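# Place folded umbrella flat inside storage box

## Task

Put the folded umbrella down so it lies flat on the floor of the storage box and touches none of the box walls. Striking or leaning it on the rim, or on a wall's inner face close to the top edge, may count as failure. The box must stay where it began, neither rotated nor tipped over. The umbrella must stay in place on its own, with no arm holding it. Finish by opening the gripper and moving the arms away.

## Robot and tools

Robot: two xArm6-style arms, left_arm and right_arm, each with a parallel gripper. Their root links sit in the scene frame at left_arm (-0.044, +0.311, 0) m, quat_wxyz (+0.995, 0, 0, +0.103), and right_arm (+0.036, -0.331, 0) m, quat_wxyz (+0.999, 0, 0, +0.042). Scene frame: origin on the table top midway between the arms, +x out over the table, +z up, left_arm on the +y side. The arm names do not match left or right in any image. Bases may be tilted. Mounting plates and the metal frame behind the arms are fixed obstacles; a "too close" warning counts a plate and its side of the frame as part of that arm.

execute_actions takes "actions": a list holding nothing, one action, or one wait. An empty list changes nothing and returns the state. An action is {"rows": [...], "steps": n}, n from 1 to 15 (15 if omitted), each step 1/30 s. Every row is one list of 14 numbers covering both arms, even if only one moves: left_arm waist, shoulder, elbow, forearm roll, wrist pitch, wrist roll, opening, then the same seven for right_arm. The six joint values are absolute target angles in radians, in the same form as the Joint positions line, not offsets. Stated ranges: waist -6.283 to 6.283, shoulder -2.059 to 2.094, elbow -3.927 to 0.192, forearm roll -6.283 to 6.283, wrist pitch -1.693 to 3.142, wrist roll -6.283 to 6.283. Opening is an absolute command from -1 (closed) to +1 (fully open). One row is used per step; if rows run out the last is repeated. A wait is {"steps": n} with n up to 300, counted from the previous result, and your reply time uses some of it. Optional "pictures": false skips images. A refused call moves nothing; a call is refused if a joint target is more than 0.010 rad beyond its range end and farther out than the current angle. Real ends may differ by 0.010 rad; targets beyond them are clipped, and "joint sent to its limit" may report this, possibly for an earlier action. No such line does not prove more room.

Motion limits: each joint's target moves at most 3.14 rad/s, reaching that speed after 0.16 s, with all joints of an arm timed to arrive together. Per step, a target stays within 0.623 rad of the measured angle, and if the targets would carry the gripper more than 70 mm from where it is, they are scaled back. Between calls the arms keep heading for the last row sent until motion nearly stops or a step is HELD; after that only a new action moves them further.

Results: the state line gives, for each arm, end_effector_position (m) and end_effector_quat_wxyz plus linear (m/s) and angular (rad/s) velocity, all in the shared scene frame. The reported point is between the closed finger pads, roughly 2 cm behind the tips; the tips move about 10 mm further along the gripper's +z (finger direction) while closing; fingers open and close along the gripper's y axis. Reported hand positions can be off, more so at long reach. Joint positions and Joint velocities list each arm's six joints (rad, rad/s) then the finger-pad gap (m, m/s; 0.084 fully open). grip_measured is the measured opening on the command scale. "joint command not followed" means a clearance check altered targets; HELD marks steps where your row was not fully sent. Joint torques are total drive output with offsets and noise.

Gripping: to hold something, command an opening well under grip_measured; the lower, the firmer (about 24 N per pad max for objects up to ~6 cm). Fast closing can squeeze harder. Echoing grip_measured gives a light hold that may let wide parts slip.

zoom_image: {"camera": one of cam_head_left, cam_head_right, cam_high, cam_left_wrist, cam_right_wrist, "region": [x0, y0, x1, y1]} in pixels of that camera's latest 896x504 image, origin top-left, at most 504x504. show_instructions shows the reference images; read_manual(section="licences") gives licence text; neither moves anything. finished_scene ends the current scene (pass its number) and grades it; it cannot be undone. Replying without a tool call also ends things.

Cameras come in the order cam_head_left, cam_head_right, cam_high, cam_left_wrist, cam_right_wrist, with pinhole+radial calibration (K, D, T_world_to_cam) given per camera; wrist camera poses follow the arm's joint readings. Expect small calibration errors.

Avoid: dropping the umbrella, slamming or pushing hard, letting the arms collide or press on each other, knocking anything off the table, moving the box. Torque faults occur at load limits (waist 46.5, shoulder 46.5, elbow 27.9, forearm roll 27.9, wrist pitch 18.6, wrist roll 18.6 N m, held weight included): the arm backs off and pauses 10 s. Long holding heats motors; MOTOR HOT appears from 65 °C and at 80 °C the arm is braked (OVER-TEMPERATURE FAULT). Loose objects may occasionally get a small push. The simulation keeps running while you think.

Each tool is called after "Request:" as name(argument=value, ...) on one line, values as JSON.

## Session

Request:
show_instructions()

Reference images for this scene: manual page 1, manual page 2, manual page 3, manual page 4.

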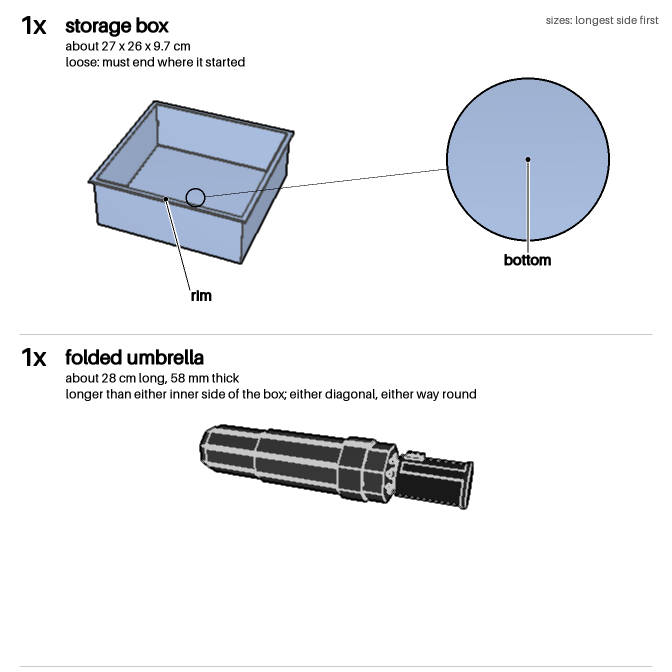

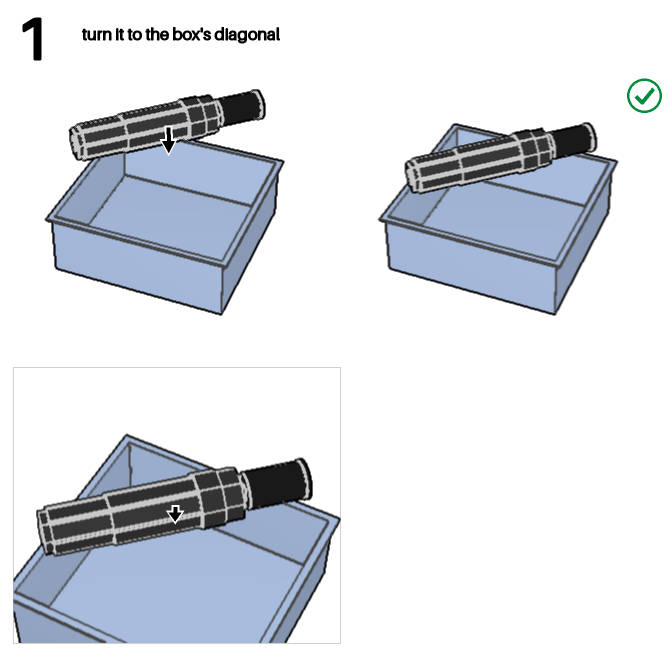

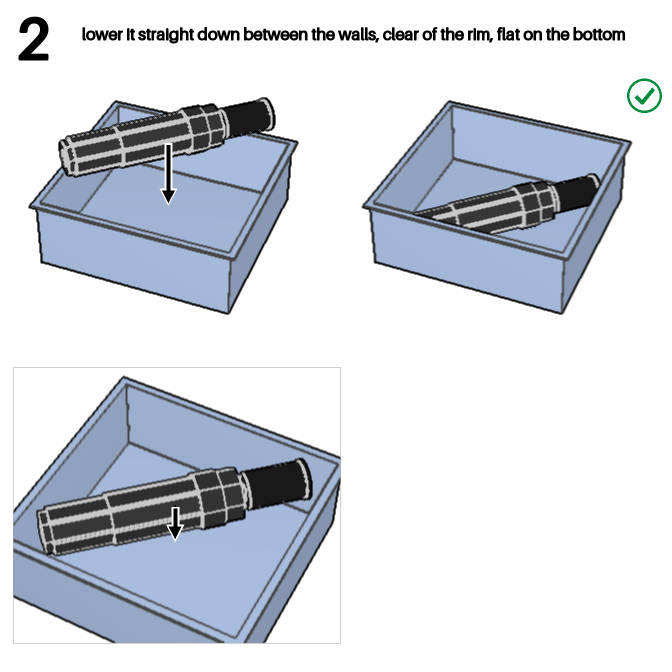

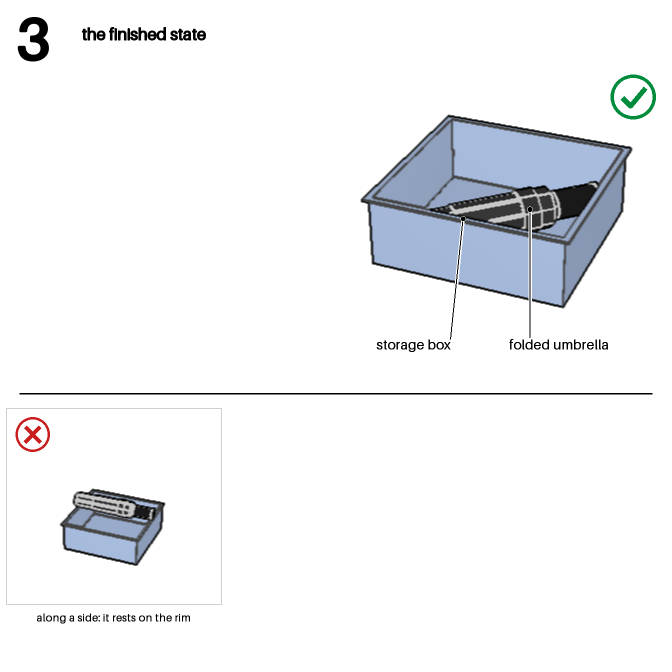

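Request:
execute_actions(actions=[], pictures=true)

Scene clock: 0.00 s of 3960.00 s.
left_arm: end_effector_position=(+0.4369, +0.0291, +0.1984) grip_measured=+1.00 end_effector_quat_wxyz=(+0.119, -0.640, +0.692, -0.312) end_effector_velocity=(-0.001, +0.000, -0.002) end_effector_angular_velocity=(+0.001, +0.003, +0.001) | right_arm: end_effector_position=(+0.6462, -0.6379, +0.2771) grip_measured=+1.00 end_effector_quat_wxyz=(+0.510, +0.771, -0.201, +0.326) end_effector_velocity=(-0.000, -0.000, +0.000) end_effector_angular_velocity=(-0.000, -0.000, -0.002)
Joint positions: left_arm=[-0.697  0.007 -0.744  0.357  0.06   0.807  0.084] | right_arm=[-0.303  0.4   -1.38  -1.63   0.981  1.358  0.084]
Joint velocities: left_arm=[-0.     0.001  0.002 -0.001  0.     0.    -0.   ] | right_arm=[-0.     0.    -0.     0.001  0.002  0.    -0.   ]
Joint torques (N m, as the arm reports them, + toward a larger angle): no reading
Motor temperatures (°C, as the motors report them): left_arm=[35 35 39 38 38 42] | right_arm=[36 37 40 37 41 37]
camera_calibration (this result's frames):
cam_left_wrist: T_world_to_cam=[[-0.805776, -0.016375, -0.591994, 0.501331], [0.155792, 0.958548, -0.238566, 0.0193644], [0.571362, -0.284459, -0.769824, 0.0422232], [0, 0, 0, 1]] pos_world=[0.376819, 0.00165836, 0.333909]
cam_right_wrist: T_world_to_cam=[[-0.636473, -0.393134, 0.663587, 0.00970224], [-0.712132, -0.030938, -0.701364, 0.705364], [0.29626, -0.918961, -0.260272, -0.577153], [0, 0, 0, 1]] pos_world=[0.679475, -0.504744, 0.338062]

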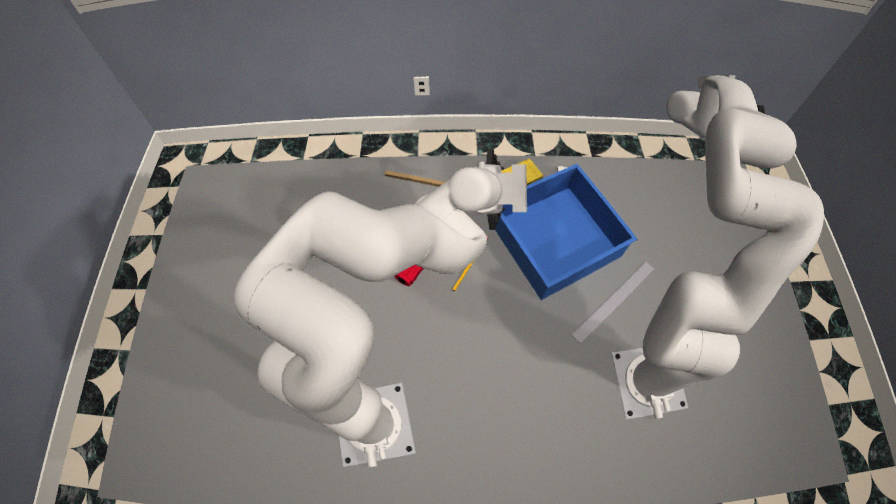

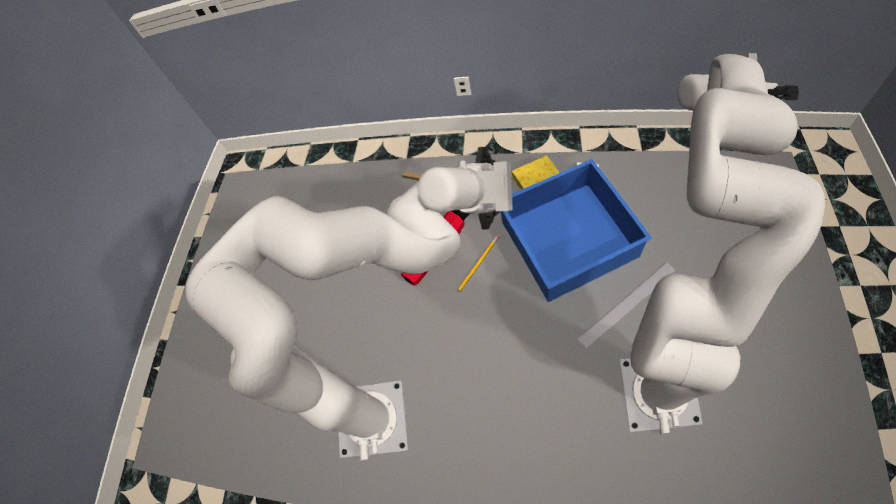

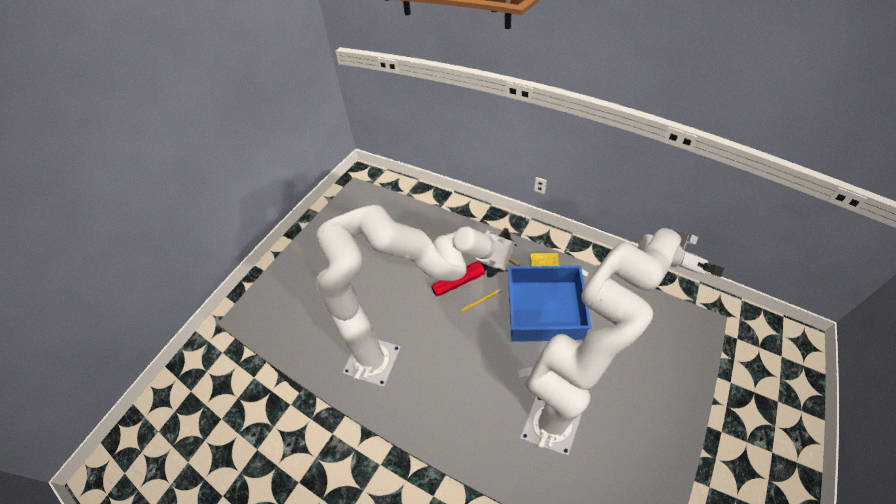

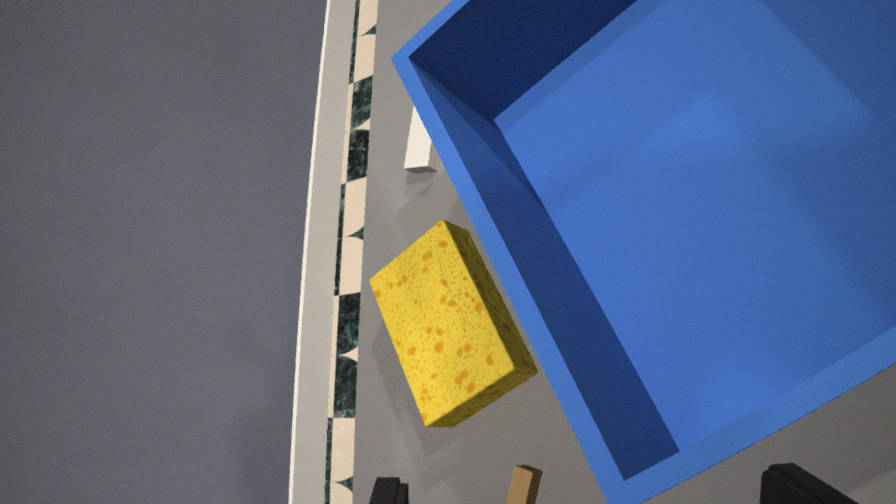

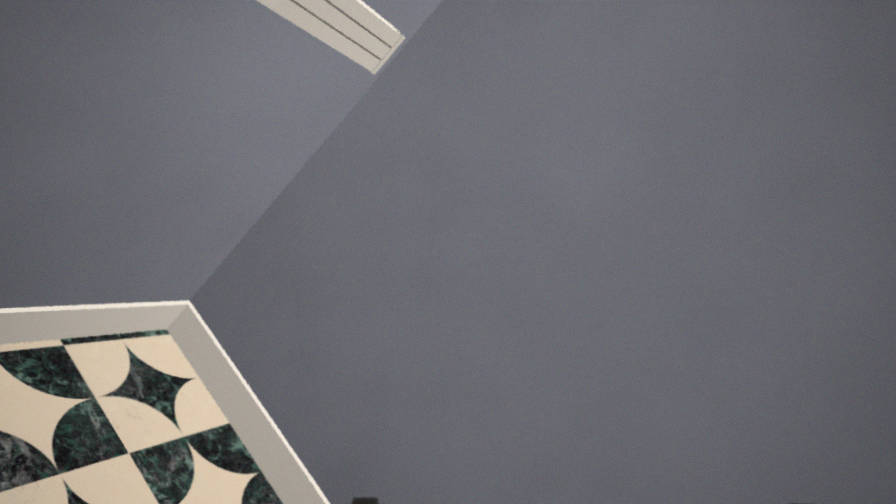

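Request:
zoom_image(camera="cam_head_left", region=[380, 140, 660, 320])

Request:
zoom_image(camera="cam_head_right", region=[380, 140, 660, 320])

Request:
zoom_image(camera="cam_high", region=[410, 220, 610, 360])

Region (380, 140, 660, 320) of cam_head_left's 896x504 image, scaled by 1.800, with more detail than that image has; it fills the top 324 rows of this view, and the rest is white.

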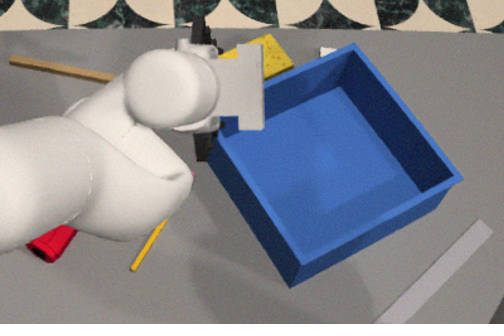

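Region (380, 140, 660, 320) of cam_head_right's 896x504 image, scaled by 1.800, with more detail than that image has; it fills the top 324 rows of this view, and the rest is white.

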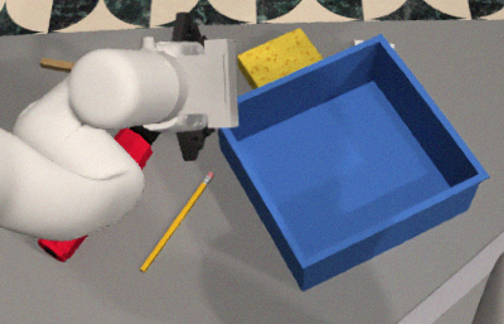

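Region (410, 220, 610, 360) of cam_high's 896x504 image, scaled by 2.520, with more detail than that image has; it fills the top 353 rows of this view, and the rest is white.

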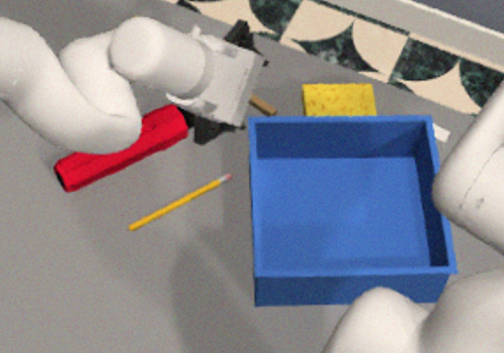

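Request:
execute_actions(actions=[{"rows":[[0.75,-0.3,-0.744,0.357,0.06,0.807,1,0.553,-0.0549,-1.2007,0,1.2556,2.505,1]],"steps":15}], pictures=false)

Request:
execute_actions(actions=[{"steps":20}], pictures=true)

Scene clock: 65.20 s of 3960.00 s.
left_arm: end_effector_position=(+0.5047, +0.1907, +0.2711) grip_measured=+1.00 end_effector_quat_wxyz=(-0.195, +0.723, -0.568, +0.343) end_effector_velocity=(+0.087, +0.403, +0.126) end_effector_angular_velocity=(-0.039, -0.220, +0.735) | right_arm: end_effector_position=(+0.6438, -0.4622, +0.3211) grip_measured=+1.00 end_effector_quat_wxyz=(+0.350, +0.756, -0.361, +0.420) end_effector_velocity=(-0.053, +0.410, +0.026) end_effector_angular_velocity=(+0.838, -0.701, -0.097)
Joint positions: left_arm=[-0.383 -0.122 -0.744  0.357  0.06   0.807  0.084] | right_arm=[ 0.003  0.212 -1.307 -1.324  1.094  1.664  0.084]
Joint velocities: left_arm=[ 0.734 -0.226  0.    -0.     0.002 -0.     0.   ] | right_arm=[ 0.7   -0.335  0.135  0.722  0.203  0.721 -0.   ]
Joint torques (N m, as the arm reports them, + toward a larger angle): left_arm=[ -0.06 -15.67 -23.06   0.14  -2.68  -0.13] | right_arm=[ -2.8  -23.58 -10.21   0.    -0.36  -0.23]
Motor temperatures (°C, as the motors report them): left_arm=[35 36 41 38 38 42] | right_arm=[36 37 42 37 41 37]
Steps of this call (steps 1 to 90: nothing new was sent; then 61.70 s passed at rest; steps 91 to 105: all 15 steps of this action). Readings (joint positions):
91: left_arm=[-0.697 0.007 -0.744 0.357 0.060 0.807] | right_arm=[-0.303 0.400 -1.380 -1.630 0.981 1.358]
92: left_arm=[-0.693 0.005 -0.743 0.357 0.060 0.807] | right_arm=[-0.300 0.397 -1.378 -1.625 0.984 1.364]
94: left_arm=[-0.652 -0.014 -0.741 0.358 0.061 0.807] | right_arm=[-0.261 0.370 -1.362 -1.582 1.004 1.407]
98: left_arm=[-0.552 -0.062 -0.745 0.357 0.060 0.807] | right_arm=[-0.161 0.300 -1.343 -1.488 1.041 1.500]
105: the state above

Scene clock: 65.87 s of 3960.00 s.
left_arm: end_effector_position=(+0.4911, +0.4691, +0.3292) grip_measured=+1.00 end_effector_quat_wxyz=(-0.306, +0.822, -0.361, +0.318) end_effector_velocity=(-0.128, +0.409, +0.056) end_effector_angular_velocity=(+0.032, -0.095, +0.768) | right_arm: end_effector_position=(+0.5375, -0.2144, +0.2895) grip_measured=+1.00 end_effector_quat_wxyz=(+0.063, +0.691, -0.658, +0.291) end_effector_velocity=(-0.241, +0.332, -0.096) end_effector_angular_velocity=(+1.288, +0.212, -0.683)
Joint positions: left_arm=[ 0.121 -0.226 -0.744  0.357  0.06   0.807  0.084] | right_arm=[ 0.393  0.023 -1.232 -0.649  1.208  2.236  0.084]
Joint velocities: left_arm=[ 0.768 -0.1   -0.001 -0.001  0.001  0.     0.   ] | right_arm=[ 0.401 -0.196  0.078  1.307  0.121  0.673 -0.   ]
Joint torques (N m, as the arm reports them, + toward a larger angle): left_arm=[ -0.13 -15.32 -24.08   0.    -2.72  -0.03] | right_arm=[ -3.48 -20.25 -10.23  -0.06  -1.46  -0.38]
Motor temperatures (°C, as the motors report them): left_arm=[35 36 41 38 38 42] | right_arm=[36 37 42 37 41 37]
Steps of this call (steps 1 to 20: the robot went on to your last target). Readings (joint positions):
1: left_arm=[-0.358 -0.130 -0.744 0.357 0.060 0.807] | right_arm=[0.026 0.201 -1.303 -1.299 1.101 1.689]
2: left_arm=[-0.334 -0.137 -0.744 0.357 0.060 0.807] | right_arm=[0.049 0.190 -1.298 -1.274 1.107 1.714]
4: left_arm=[-0.284 -0.150 -0.744 0.357 0.060 0.807] | right_arm=[0.094 0.168 -1.289 -1.220 1.121 1.768]
8: left_arm=[-0.184 -0.174 -0.744 0.357 0.060 0.807] | right_arm=[0.182 0.126 -1.272 -1.102 1.146 1.887]
20: the state above
camera_calibration (this result's frames):
cam_left_wrist: T_world_to_cam=[[-0.391204, -0.549077, -0.738562, 0.724186], [-0.532281, 0.789666, -0.30513, 0.0593798], [0.750757, 0.273754, -0.601184, -0.168372], [0, 0, 0, 1]] pos_world=[0.441318, 0.396837, 0.451752]
cam_right_wrist: T_world_to_cam=[[-0.949452, -0.130815, -0.285357, 0.597951], [0.0285248, 0.86932, -0.493426, 0.384451], [0.312614, -0.476624, -0.821646, 0.096026], [0, 0, 0, 1]] pos_world=[0.52674, -0.210222, 0.439227]

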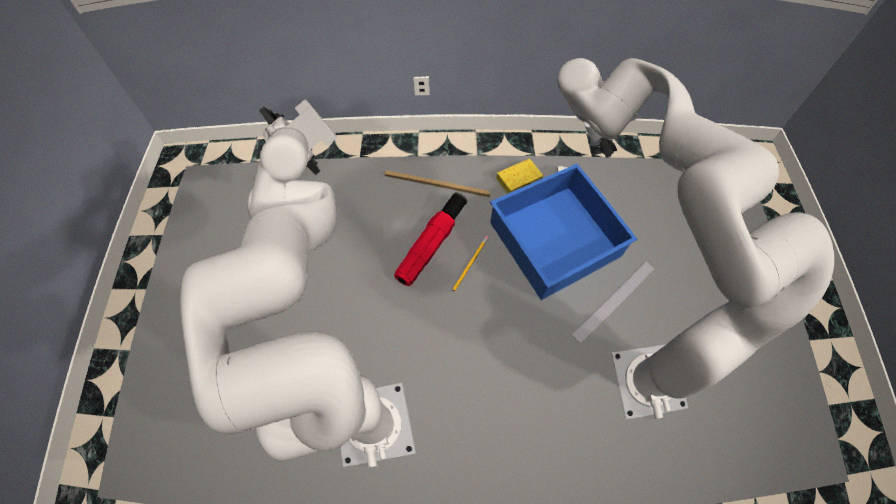

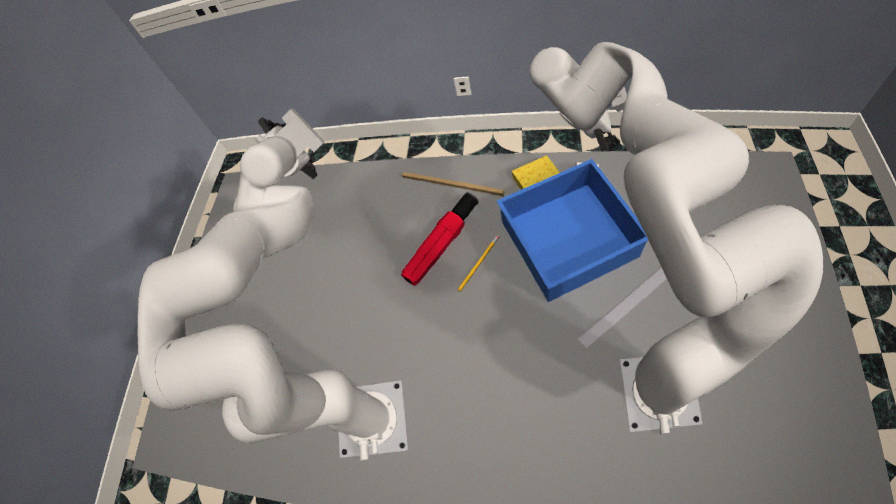

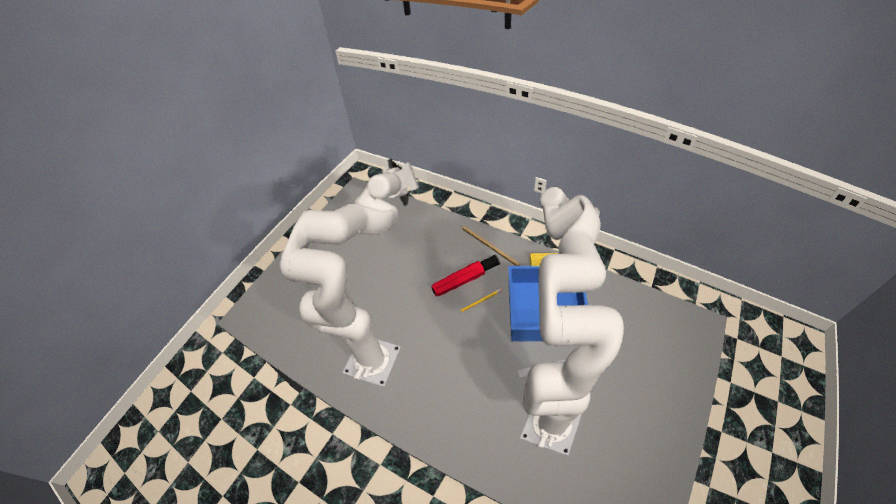

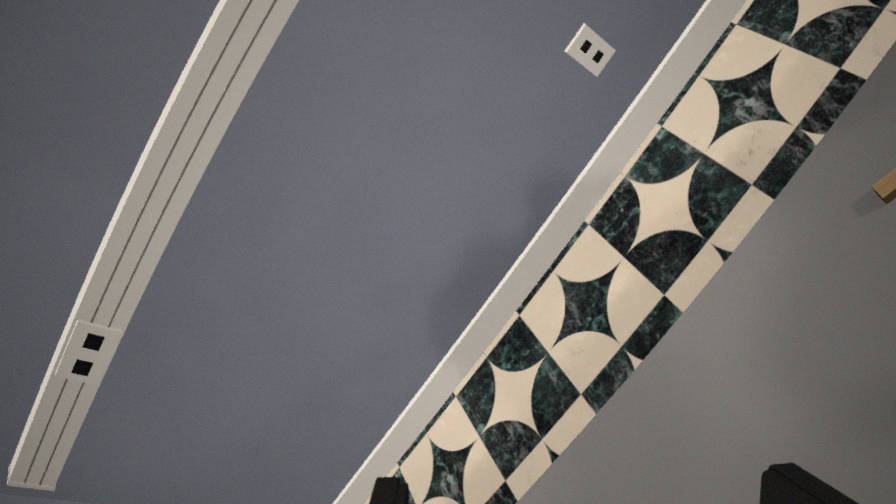

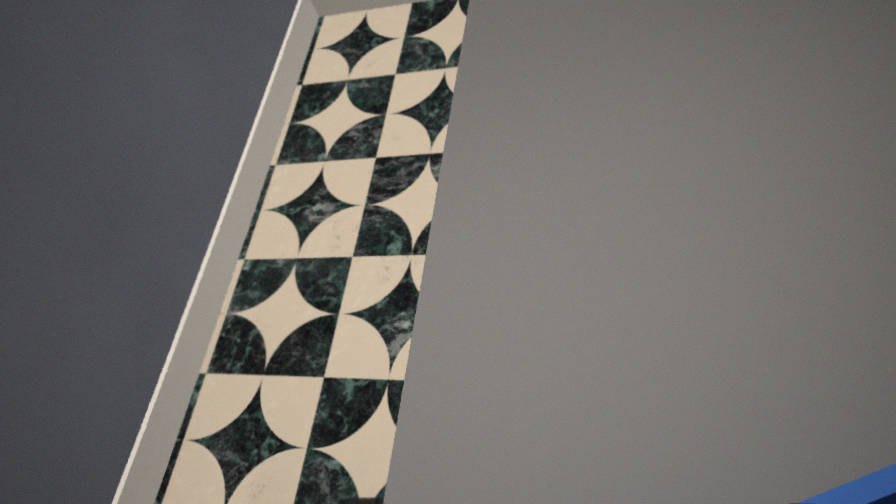

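Request:
execute_actions(actions=[{"steps":20}], pictures=true)

Scene clock: 67.17 s of 3960.00 s.
left_arm: end_effector_position=(+0.2919, +0.7486, +0.3701) grip_measured=+1.00 end_effector_quat_wxyz=(-0.418, +0.876, -0.087, +0.224) end_effector_velocity=(-0.001, +0.001, +0.002) end_effector_angular_velocity=(+0.003, -0.003, +0.003) | right_arm: end_effector_position=(+0.4091, -0.0559, +0.2700) grip_measured=+1.00 end_effector_quat_wxyz=(-0.000, -0.594, +0.804, -0.000) end_effector_velocity=(+0.000, +0.001, -0.001) end_effector_angular_velocity=(+0.001, +0.000, -0.000)
Joint positions: left_arm=[ 0.749 -0.3   -0.744  0.357  0.06   0.807  0.084] | right_arm=[ 0.553 -0.055 -1.201 -0.     1.256  2.505  0.084]
Joint velocities: left_arm=[ 0.003 -0.    -0.001 -0.001 -0.002 -0.     0.   ] | right_arm=[ 0.001  0.002 -0.     0.001 -0.001  0.001 -0.   ]
Joint torques (N m, as the arm reports them, + toward a larger angle): left_arm=[  0.36 -13.82 -24.83  -0.21  -2.6    0.02] | right_arm=[ -2.23 -18.79 -10.4    0.26  -1.83  -0.3 ]
Motor temperatures (°C, as the motors report them): left_arm=[35 36 41 38 38 42] | right_arm=[36 37 42 37 41 37]
Steps of this call (steps 1 to 39: the robot went on to your last target). Readings (joint positions):
1: left_arm=[0.146 -0.229 -0.744 0.357 0.060 0.807] | right_arm=[0.406 0.017 -1.229 -0.605 1.212 2.258]
2: left_arm=[0.172 -0.233 -0.744 0.357 0.060 0.807] | right_arm=[0.418 0.011 -1.227 -0.560 1.216 2.279]
4: left_arm=[0.223 -0.239 -0.744 0.357 0.060 0.807] | right_arm=[0.441 -0.000 -1.222 -0.467 1.223 2.317]
8: left_arm=[0.326 -0.250 -0.744 0.357 0.060 0.807] | right_arm=[0.485 -0.022 -1.214 -0.283 1.236 2.391]
39: the state above
camera_calibration (this result's frames):
cam_left_wrist: T_world_to_cam=[[0.0389463, -0.628524, -0.776814, 0.778001], [-0.881621, 0.344315, -0.322788, 0.187021], [0.470349, 0.697427, -0.54071, -0.32845], [0, 0, 0, 1]] pos_world=[0.289068, 0.653668, 0.487134]
cam_right_wrist: T_world_to_cam=[[-0.959052, 0.283142, 0.00705381, 0.439417], [0.28311, 0.959074, -0.00510337, 0.00966894], [-0.0082101, -0.00289739, -0.999962, 0.401603], [0, 0, 0, 1]] pos_world=[0.421984, -0.132527, 0.398537]

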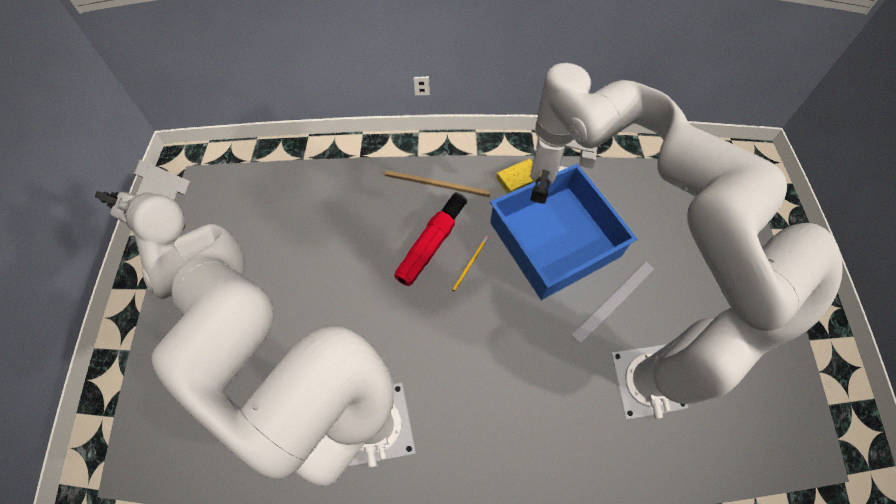

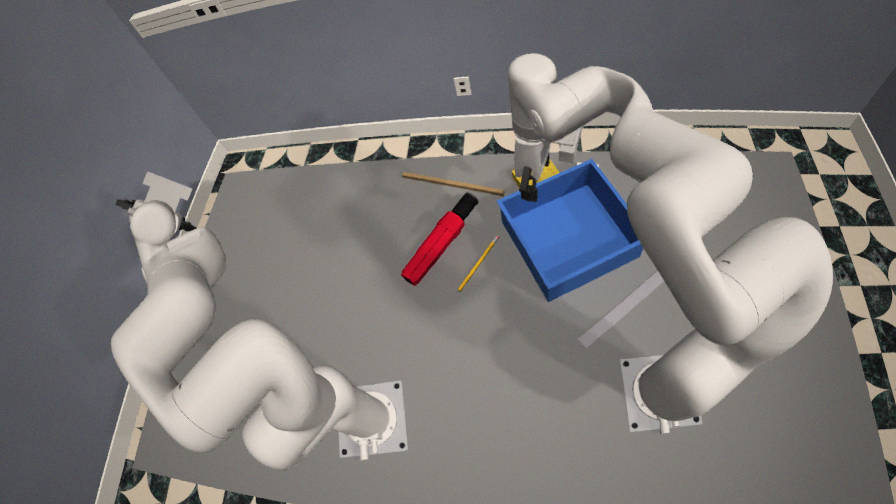

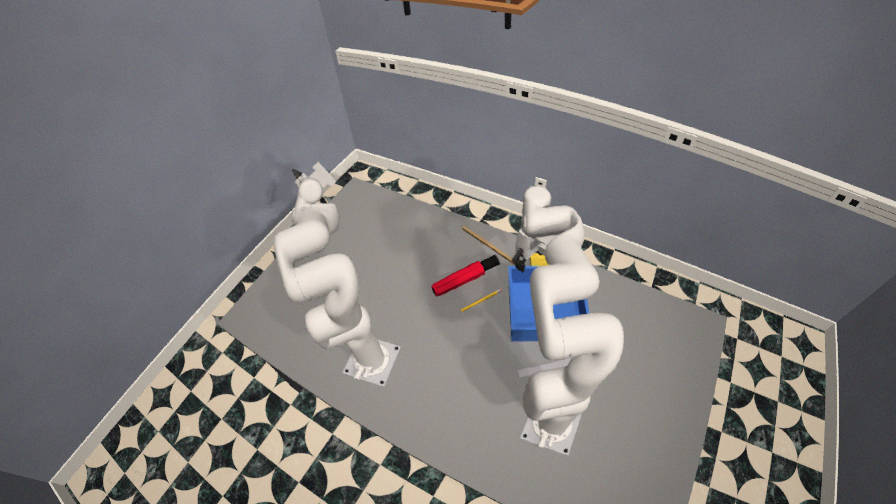

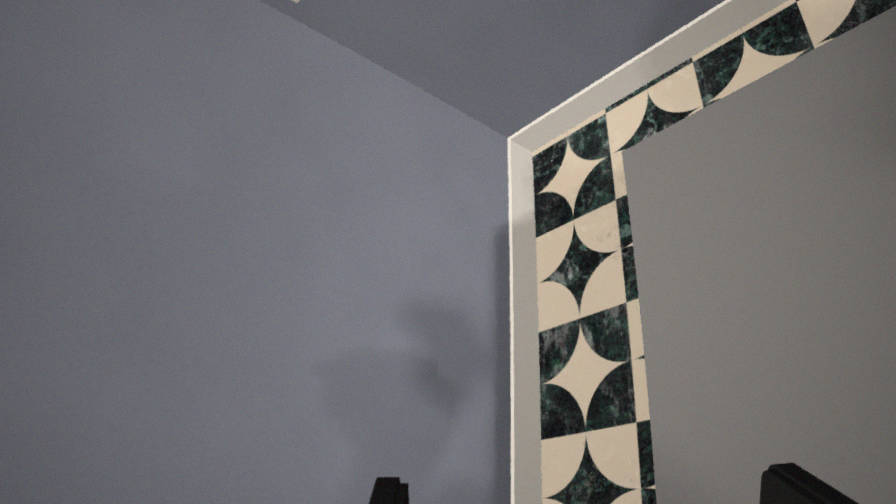

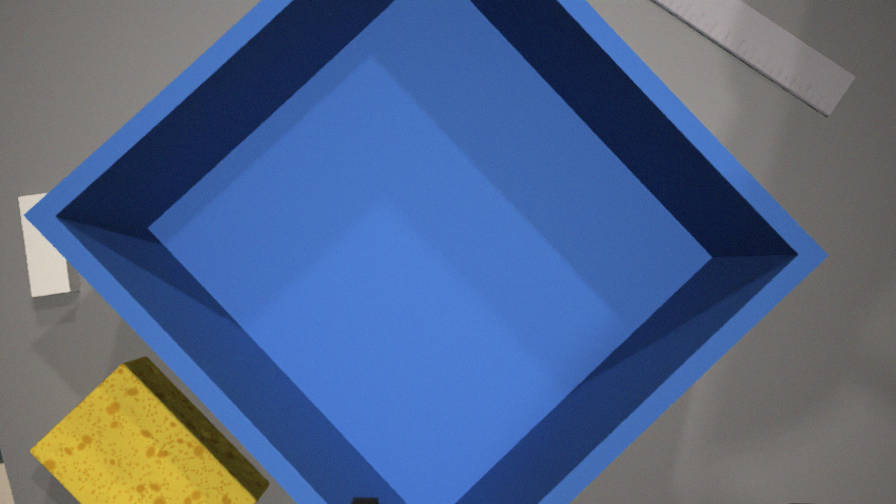

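Request:
zoom_image(camera="cam_right_wrist", region=[10, 170, 190, 290])

Request:
zoom_image(camera="cam_right_wrist", region=[670, 200, 850, 320])

Region (10, 170, 190, 290) of cam_right_wrist's 896x504 image, scaled by 2.800, with more detail than that image has.

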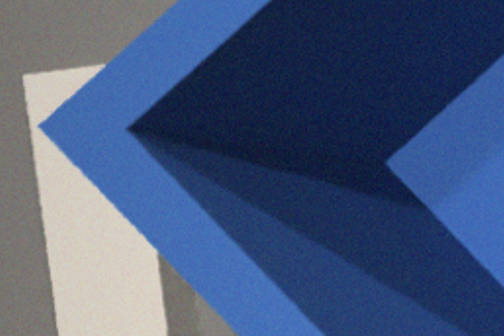

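Region (670, 200, 850, 320) of cam_right_wrist's 896x504 image, scaled by 2.800, with more detail than that image has.

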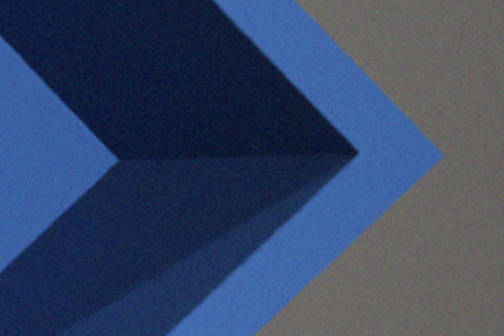

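Request:
zoom_image(camera="cam_head_left", region=[380, 160, 520, 300])

Request:
zoom_image(camera="cam_head_right", region=[385, 160, 525, 300])

Region (380, 160, 520, 300) of cam_head_left's 896x504 image, scaled by 3.600, with more detail than that image has.

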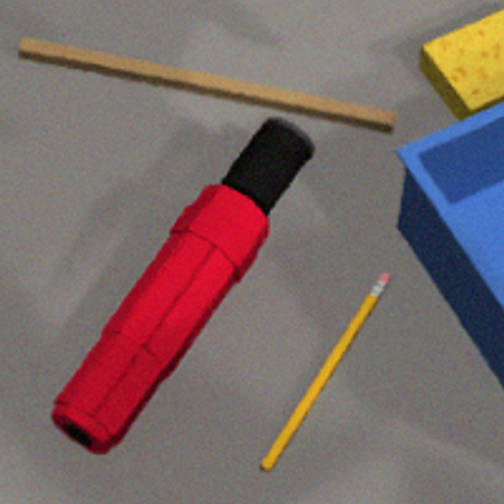

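Region (385, 160, 525, 300) of cam_head_right's 896x504 image, scaled by 3.600, with more detail than that image has.

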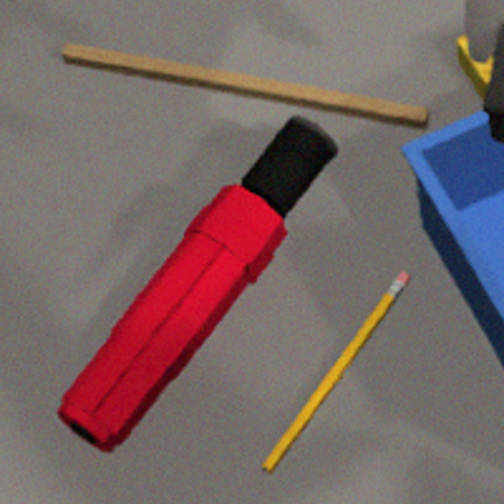

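Request:
execute_actions(actions=[{"rows":[[0.75,-0.3,-0.744,0.357,0.06,0.807,1,0.8504,0.6085,-1.7898,0,1.1813,1.4896,1]],"steps":15}], pictures=false)

Request:
execute_actions(actions=[{"steps":22}], pictures=true)

Scene clock: 141.07 s of 3960.00 s.
left_arm: end_effector_position=(+0.2917, +0.7488, +0.3701) grip_measured=+1.00 end_effector_quat_wxyz=(-0.418, +0.876, -0.086, +0.224) end_effector_velocity=(-0.000, -0.000, -0.000) end_effector_angular_velocity=(-0.002, -0.001, +0.001) | right_arm: end_effector_position=(+0.4269, +0.0910, +0.2148) grip_measured=+1.00 end_effector_quat_wxyz=(-0.001, +0.839, -0.544, +0.000) end_effector_velocity=(-0.023, +0.299, -0.170) end_effector_angular_velocity=(-0.014, +0.008, +2.030)
Joint positions: left_arm=[ 0.75  -0.3   -0.744  0.357  0.06   0.807  0.084] | right_arm=[ 0.741  0.362 -1.573  0.     1.209  1.975  0.084]
Joint velocities: left_arm=[-0.    -0.     0.001 -0.002  0.001  0.    -0.   ] | right_arm=[ 0.382  0.865 -0.754  0.    -0.095 -1.648  0.   ]
Joint torques (N m, as the arm reports them, + toward a larger angle): left_arm=[  0.21 -13.86 -24.64  -0.1   -2.63  -0.2 ] | right_arm=[ -2.23 -27.11 -10.12   0.31  -1.88  -0.42]
Motor temperatures (°C, as the motors report them): left_arm=[35 36 42 38 38 42] | right_arm=[36 37 42 37 41 37]
Steps of this call (steps 1 to 15: the robot went on to your last target; steps 16 to 90: nothing new was sent; then 70.40 s passed at rest; steps 91 to 105: all 15 steps of this action). Readings (joint positions):
91: left_arm=[0.750 -0.300 -0.744 0.357 0.060 0.807] | right_arm=[0.553 -0.055 -1.201 -0.000 1.256 2.505]
92: left_arm=[0.750 -0.300 -0.744 0.357 0.060 0.807] | right_arm=[0.555 -0.051 -1.205 -0.000 1.255 2.499]
94: left_arm=[0.750 -0.300 -0.744 0.357 0.060 0.807] | right_arm=[0.578 -0.002 -1.256 -0.000 1.249 2.446]
98: left_arm=[0.750 -0.300 -0.744 0.357 0.060 0.807] | right_arm=[0.646 0.147 -1.385 0.000 1.232 2.297]
105: the state above

Scene clock: 141.80 s of 3960.00 s.
left_arm: end_effector_position=(+0.2917, +0.7488, +0.3701) grip_measured=+1.00 end_effector_quat_wxyz=(-0.418, +0.876, -0.086, +0.224) end_effector_velocity=(-0.000, +0.000, -0.001) end_effector_angular_velocity=(-0.002, +0.001, +0.000) | right_arm: end_effector_position=(+0.4105, +0.1740, +0.1603) grip_measured=+1.00 end_effector_quat_wxyz=(-0.000, +0.962, -0.275, +0.000) end_effector_velocity=(-0.002, +0.000, -0.004) end_effector_angular_velocity=(-0.006, +0.005, +0.005)
Joint positions: left_arm=[ 0.75  -0.3   -0.744  0.357  0.06   0.807  0.084] | right_arm=[ 0.85   0.608 -1.79  -0.     1.181  1.49   0.084]
Joint velocities: left_arm=[-0.     0.001  0.001 -0.001  0.     0.001 -0.   ] | right_arm=[ 0.003  0.007  0.     0.     0.001 -0.002  0.   ]
Joint torques (N m, as the arm reports them, + toward a larger angle): left_arm=[  0.07 -13.55 -24.65  -0.36  -2.68  -0.1 ] | right_arm=[ -2.38 -31.65 -10.46   0.36  -1.9   -0.25]
Motor temperatures (°C, as the motors report them): left_arm=[35 36 42 38 38 42] | right_arm=[36 37 42 37 41 37]
Steps of this call (steps 1 to 22: the robot went on to your last target). Readings (joint positions):
1: left_arm=[0.750 -0.300 -0.744 0.357 0.060 0.807] | right_arm=[0.754 0.391 -1.598 0.000 1.205 1.919]
2: left_arm=[0.750 -0.300 -0.744 0.357 0.060 0.807] | right_arm=[0.767 0.419 -1.624 0.000 1.202 1.862]
4: left_arm=[0.750 -0.300 -0.744 0.357 0.060 0.807] | right_arm=[0.792 0.477 -1.674 0.000 1.196 1.748]
8: left_arm=[0.750 -0.300 -0.744 0.357 0.060 0.807] | right_arm=[0.837 0.577 -1.759 0.000 1.185 1.556]
22: the state above
camera_calibration (this result's frames):
cam_left_wrist: T_world_to_cam=[[0.0393287, -0.628466, -0.776842, 0.77801], [-0.88178, 0.343867, -0.32283, 0.187179], [0.470018, 0.6977, -0.540646, -0.328568], [0, 0, 0, 1]] pos_world=[0.288886, 0.653831, 0.487179]
cam_right_wrist: T_world_to_cam=[[-0.519075, -0.854702, 0.00677865, 0.393811], [-0.854728, 0.51905, -0.00512751, 0.331956], [0.000864033, -0.00845547, -0.999964, 0.289804], [0, 0, 0, 1]] pos_world=[0.4879, 0.16674, 0.288826]

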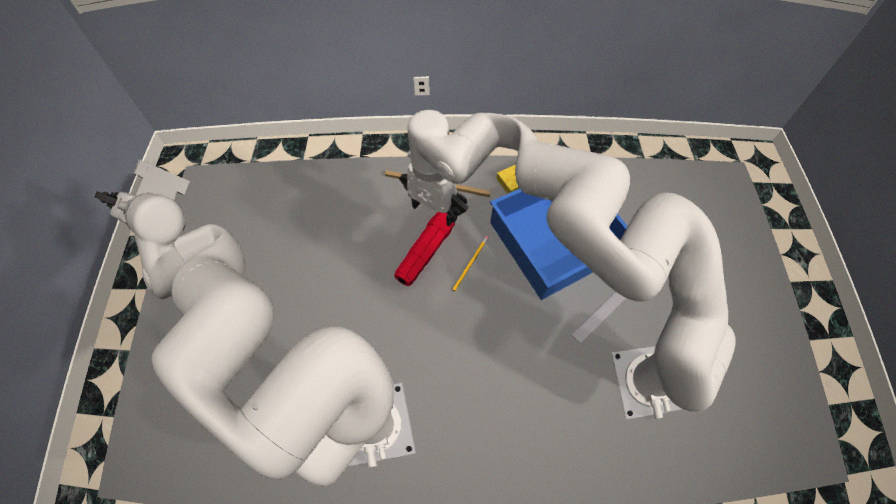

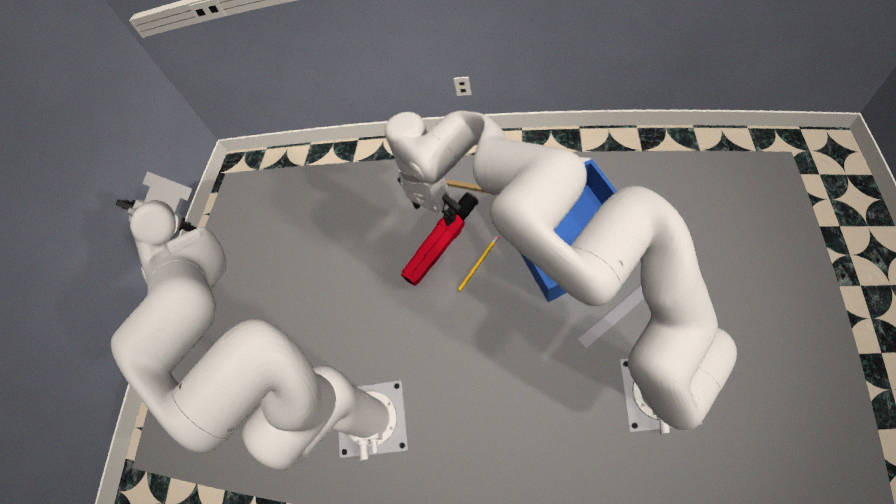

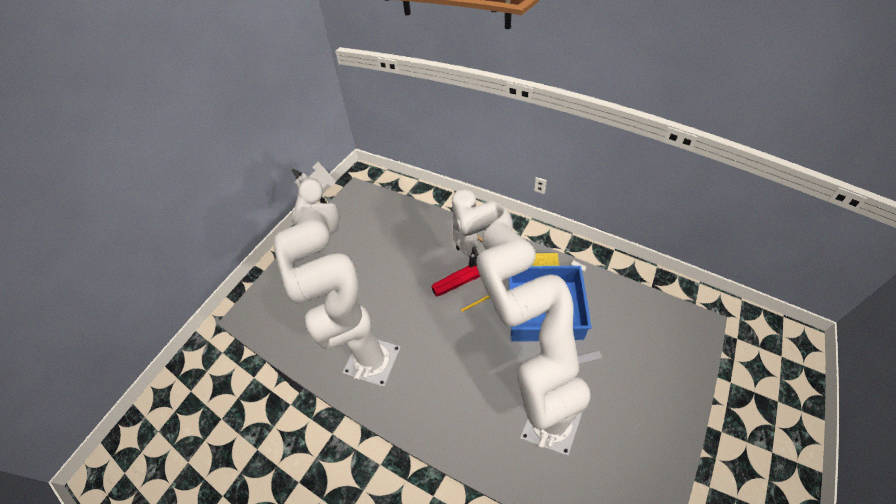

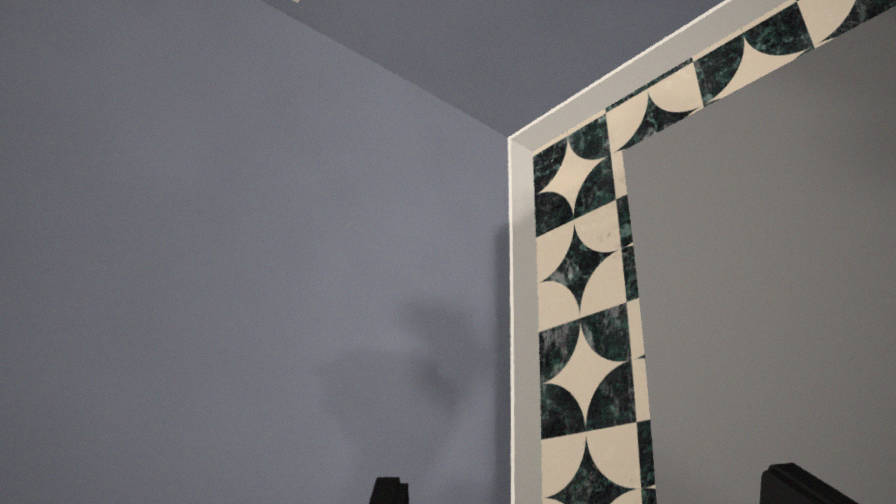

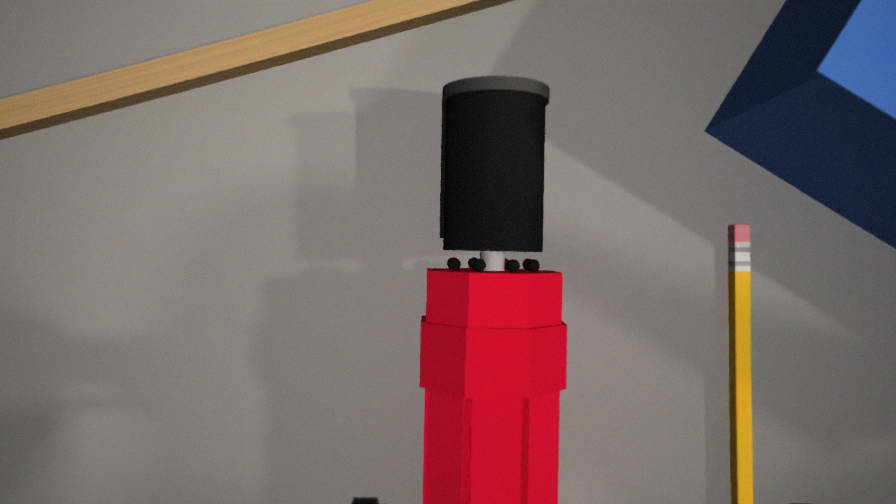

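Request:
zoom_image(camera="cam_right_wrist", region=[320, 464, 860, 504])

Region (320, 464, 860, 504) is 540x40 pixels. A region can be at most 504 by 504 pixels.

Request:
zoom_image(camera="cam_right_wrist", region=[340, 444, 840, 504])

Region (340, 444, 840, 504) of cam_right_wrist's 896x504 image, scaled by 1.008, with more detail than that image has; it fills the top 60 rows of this view, and the rest is white.

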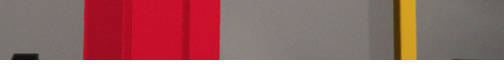

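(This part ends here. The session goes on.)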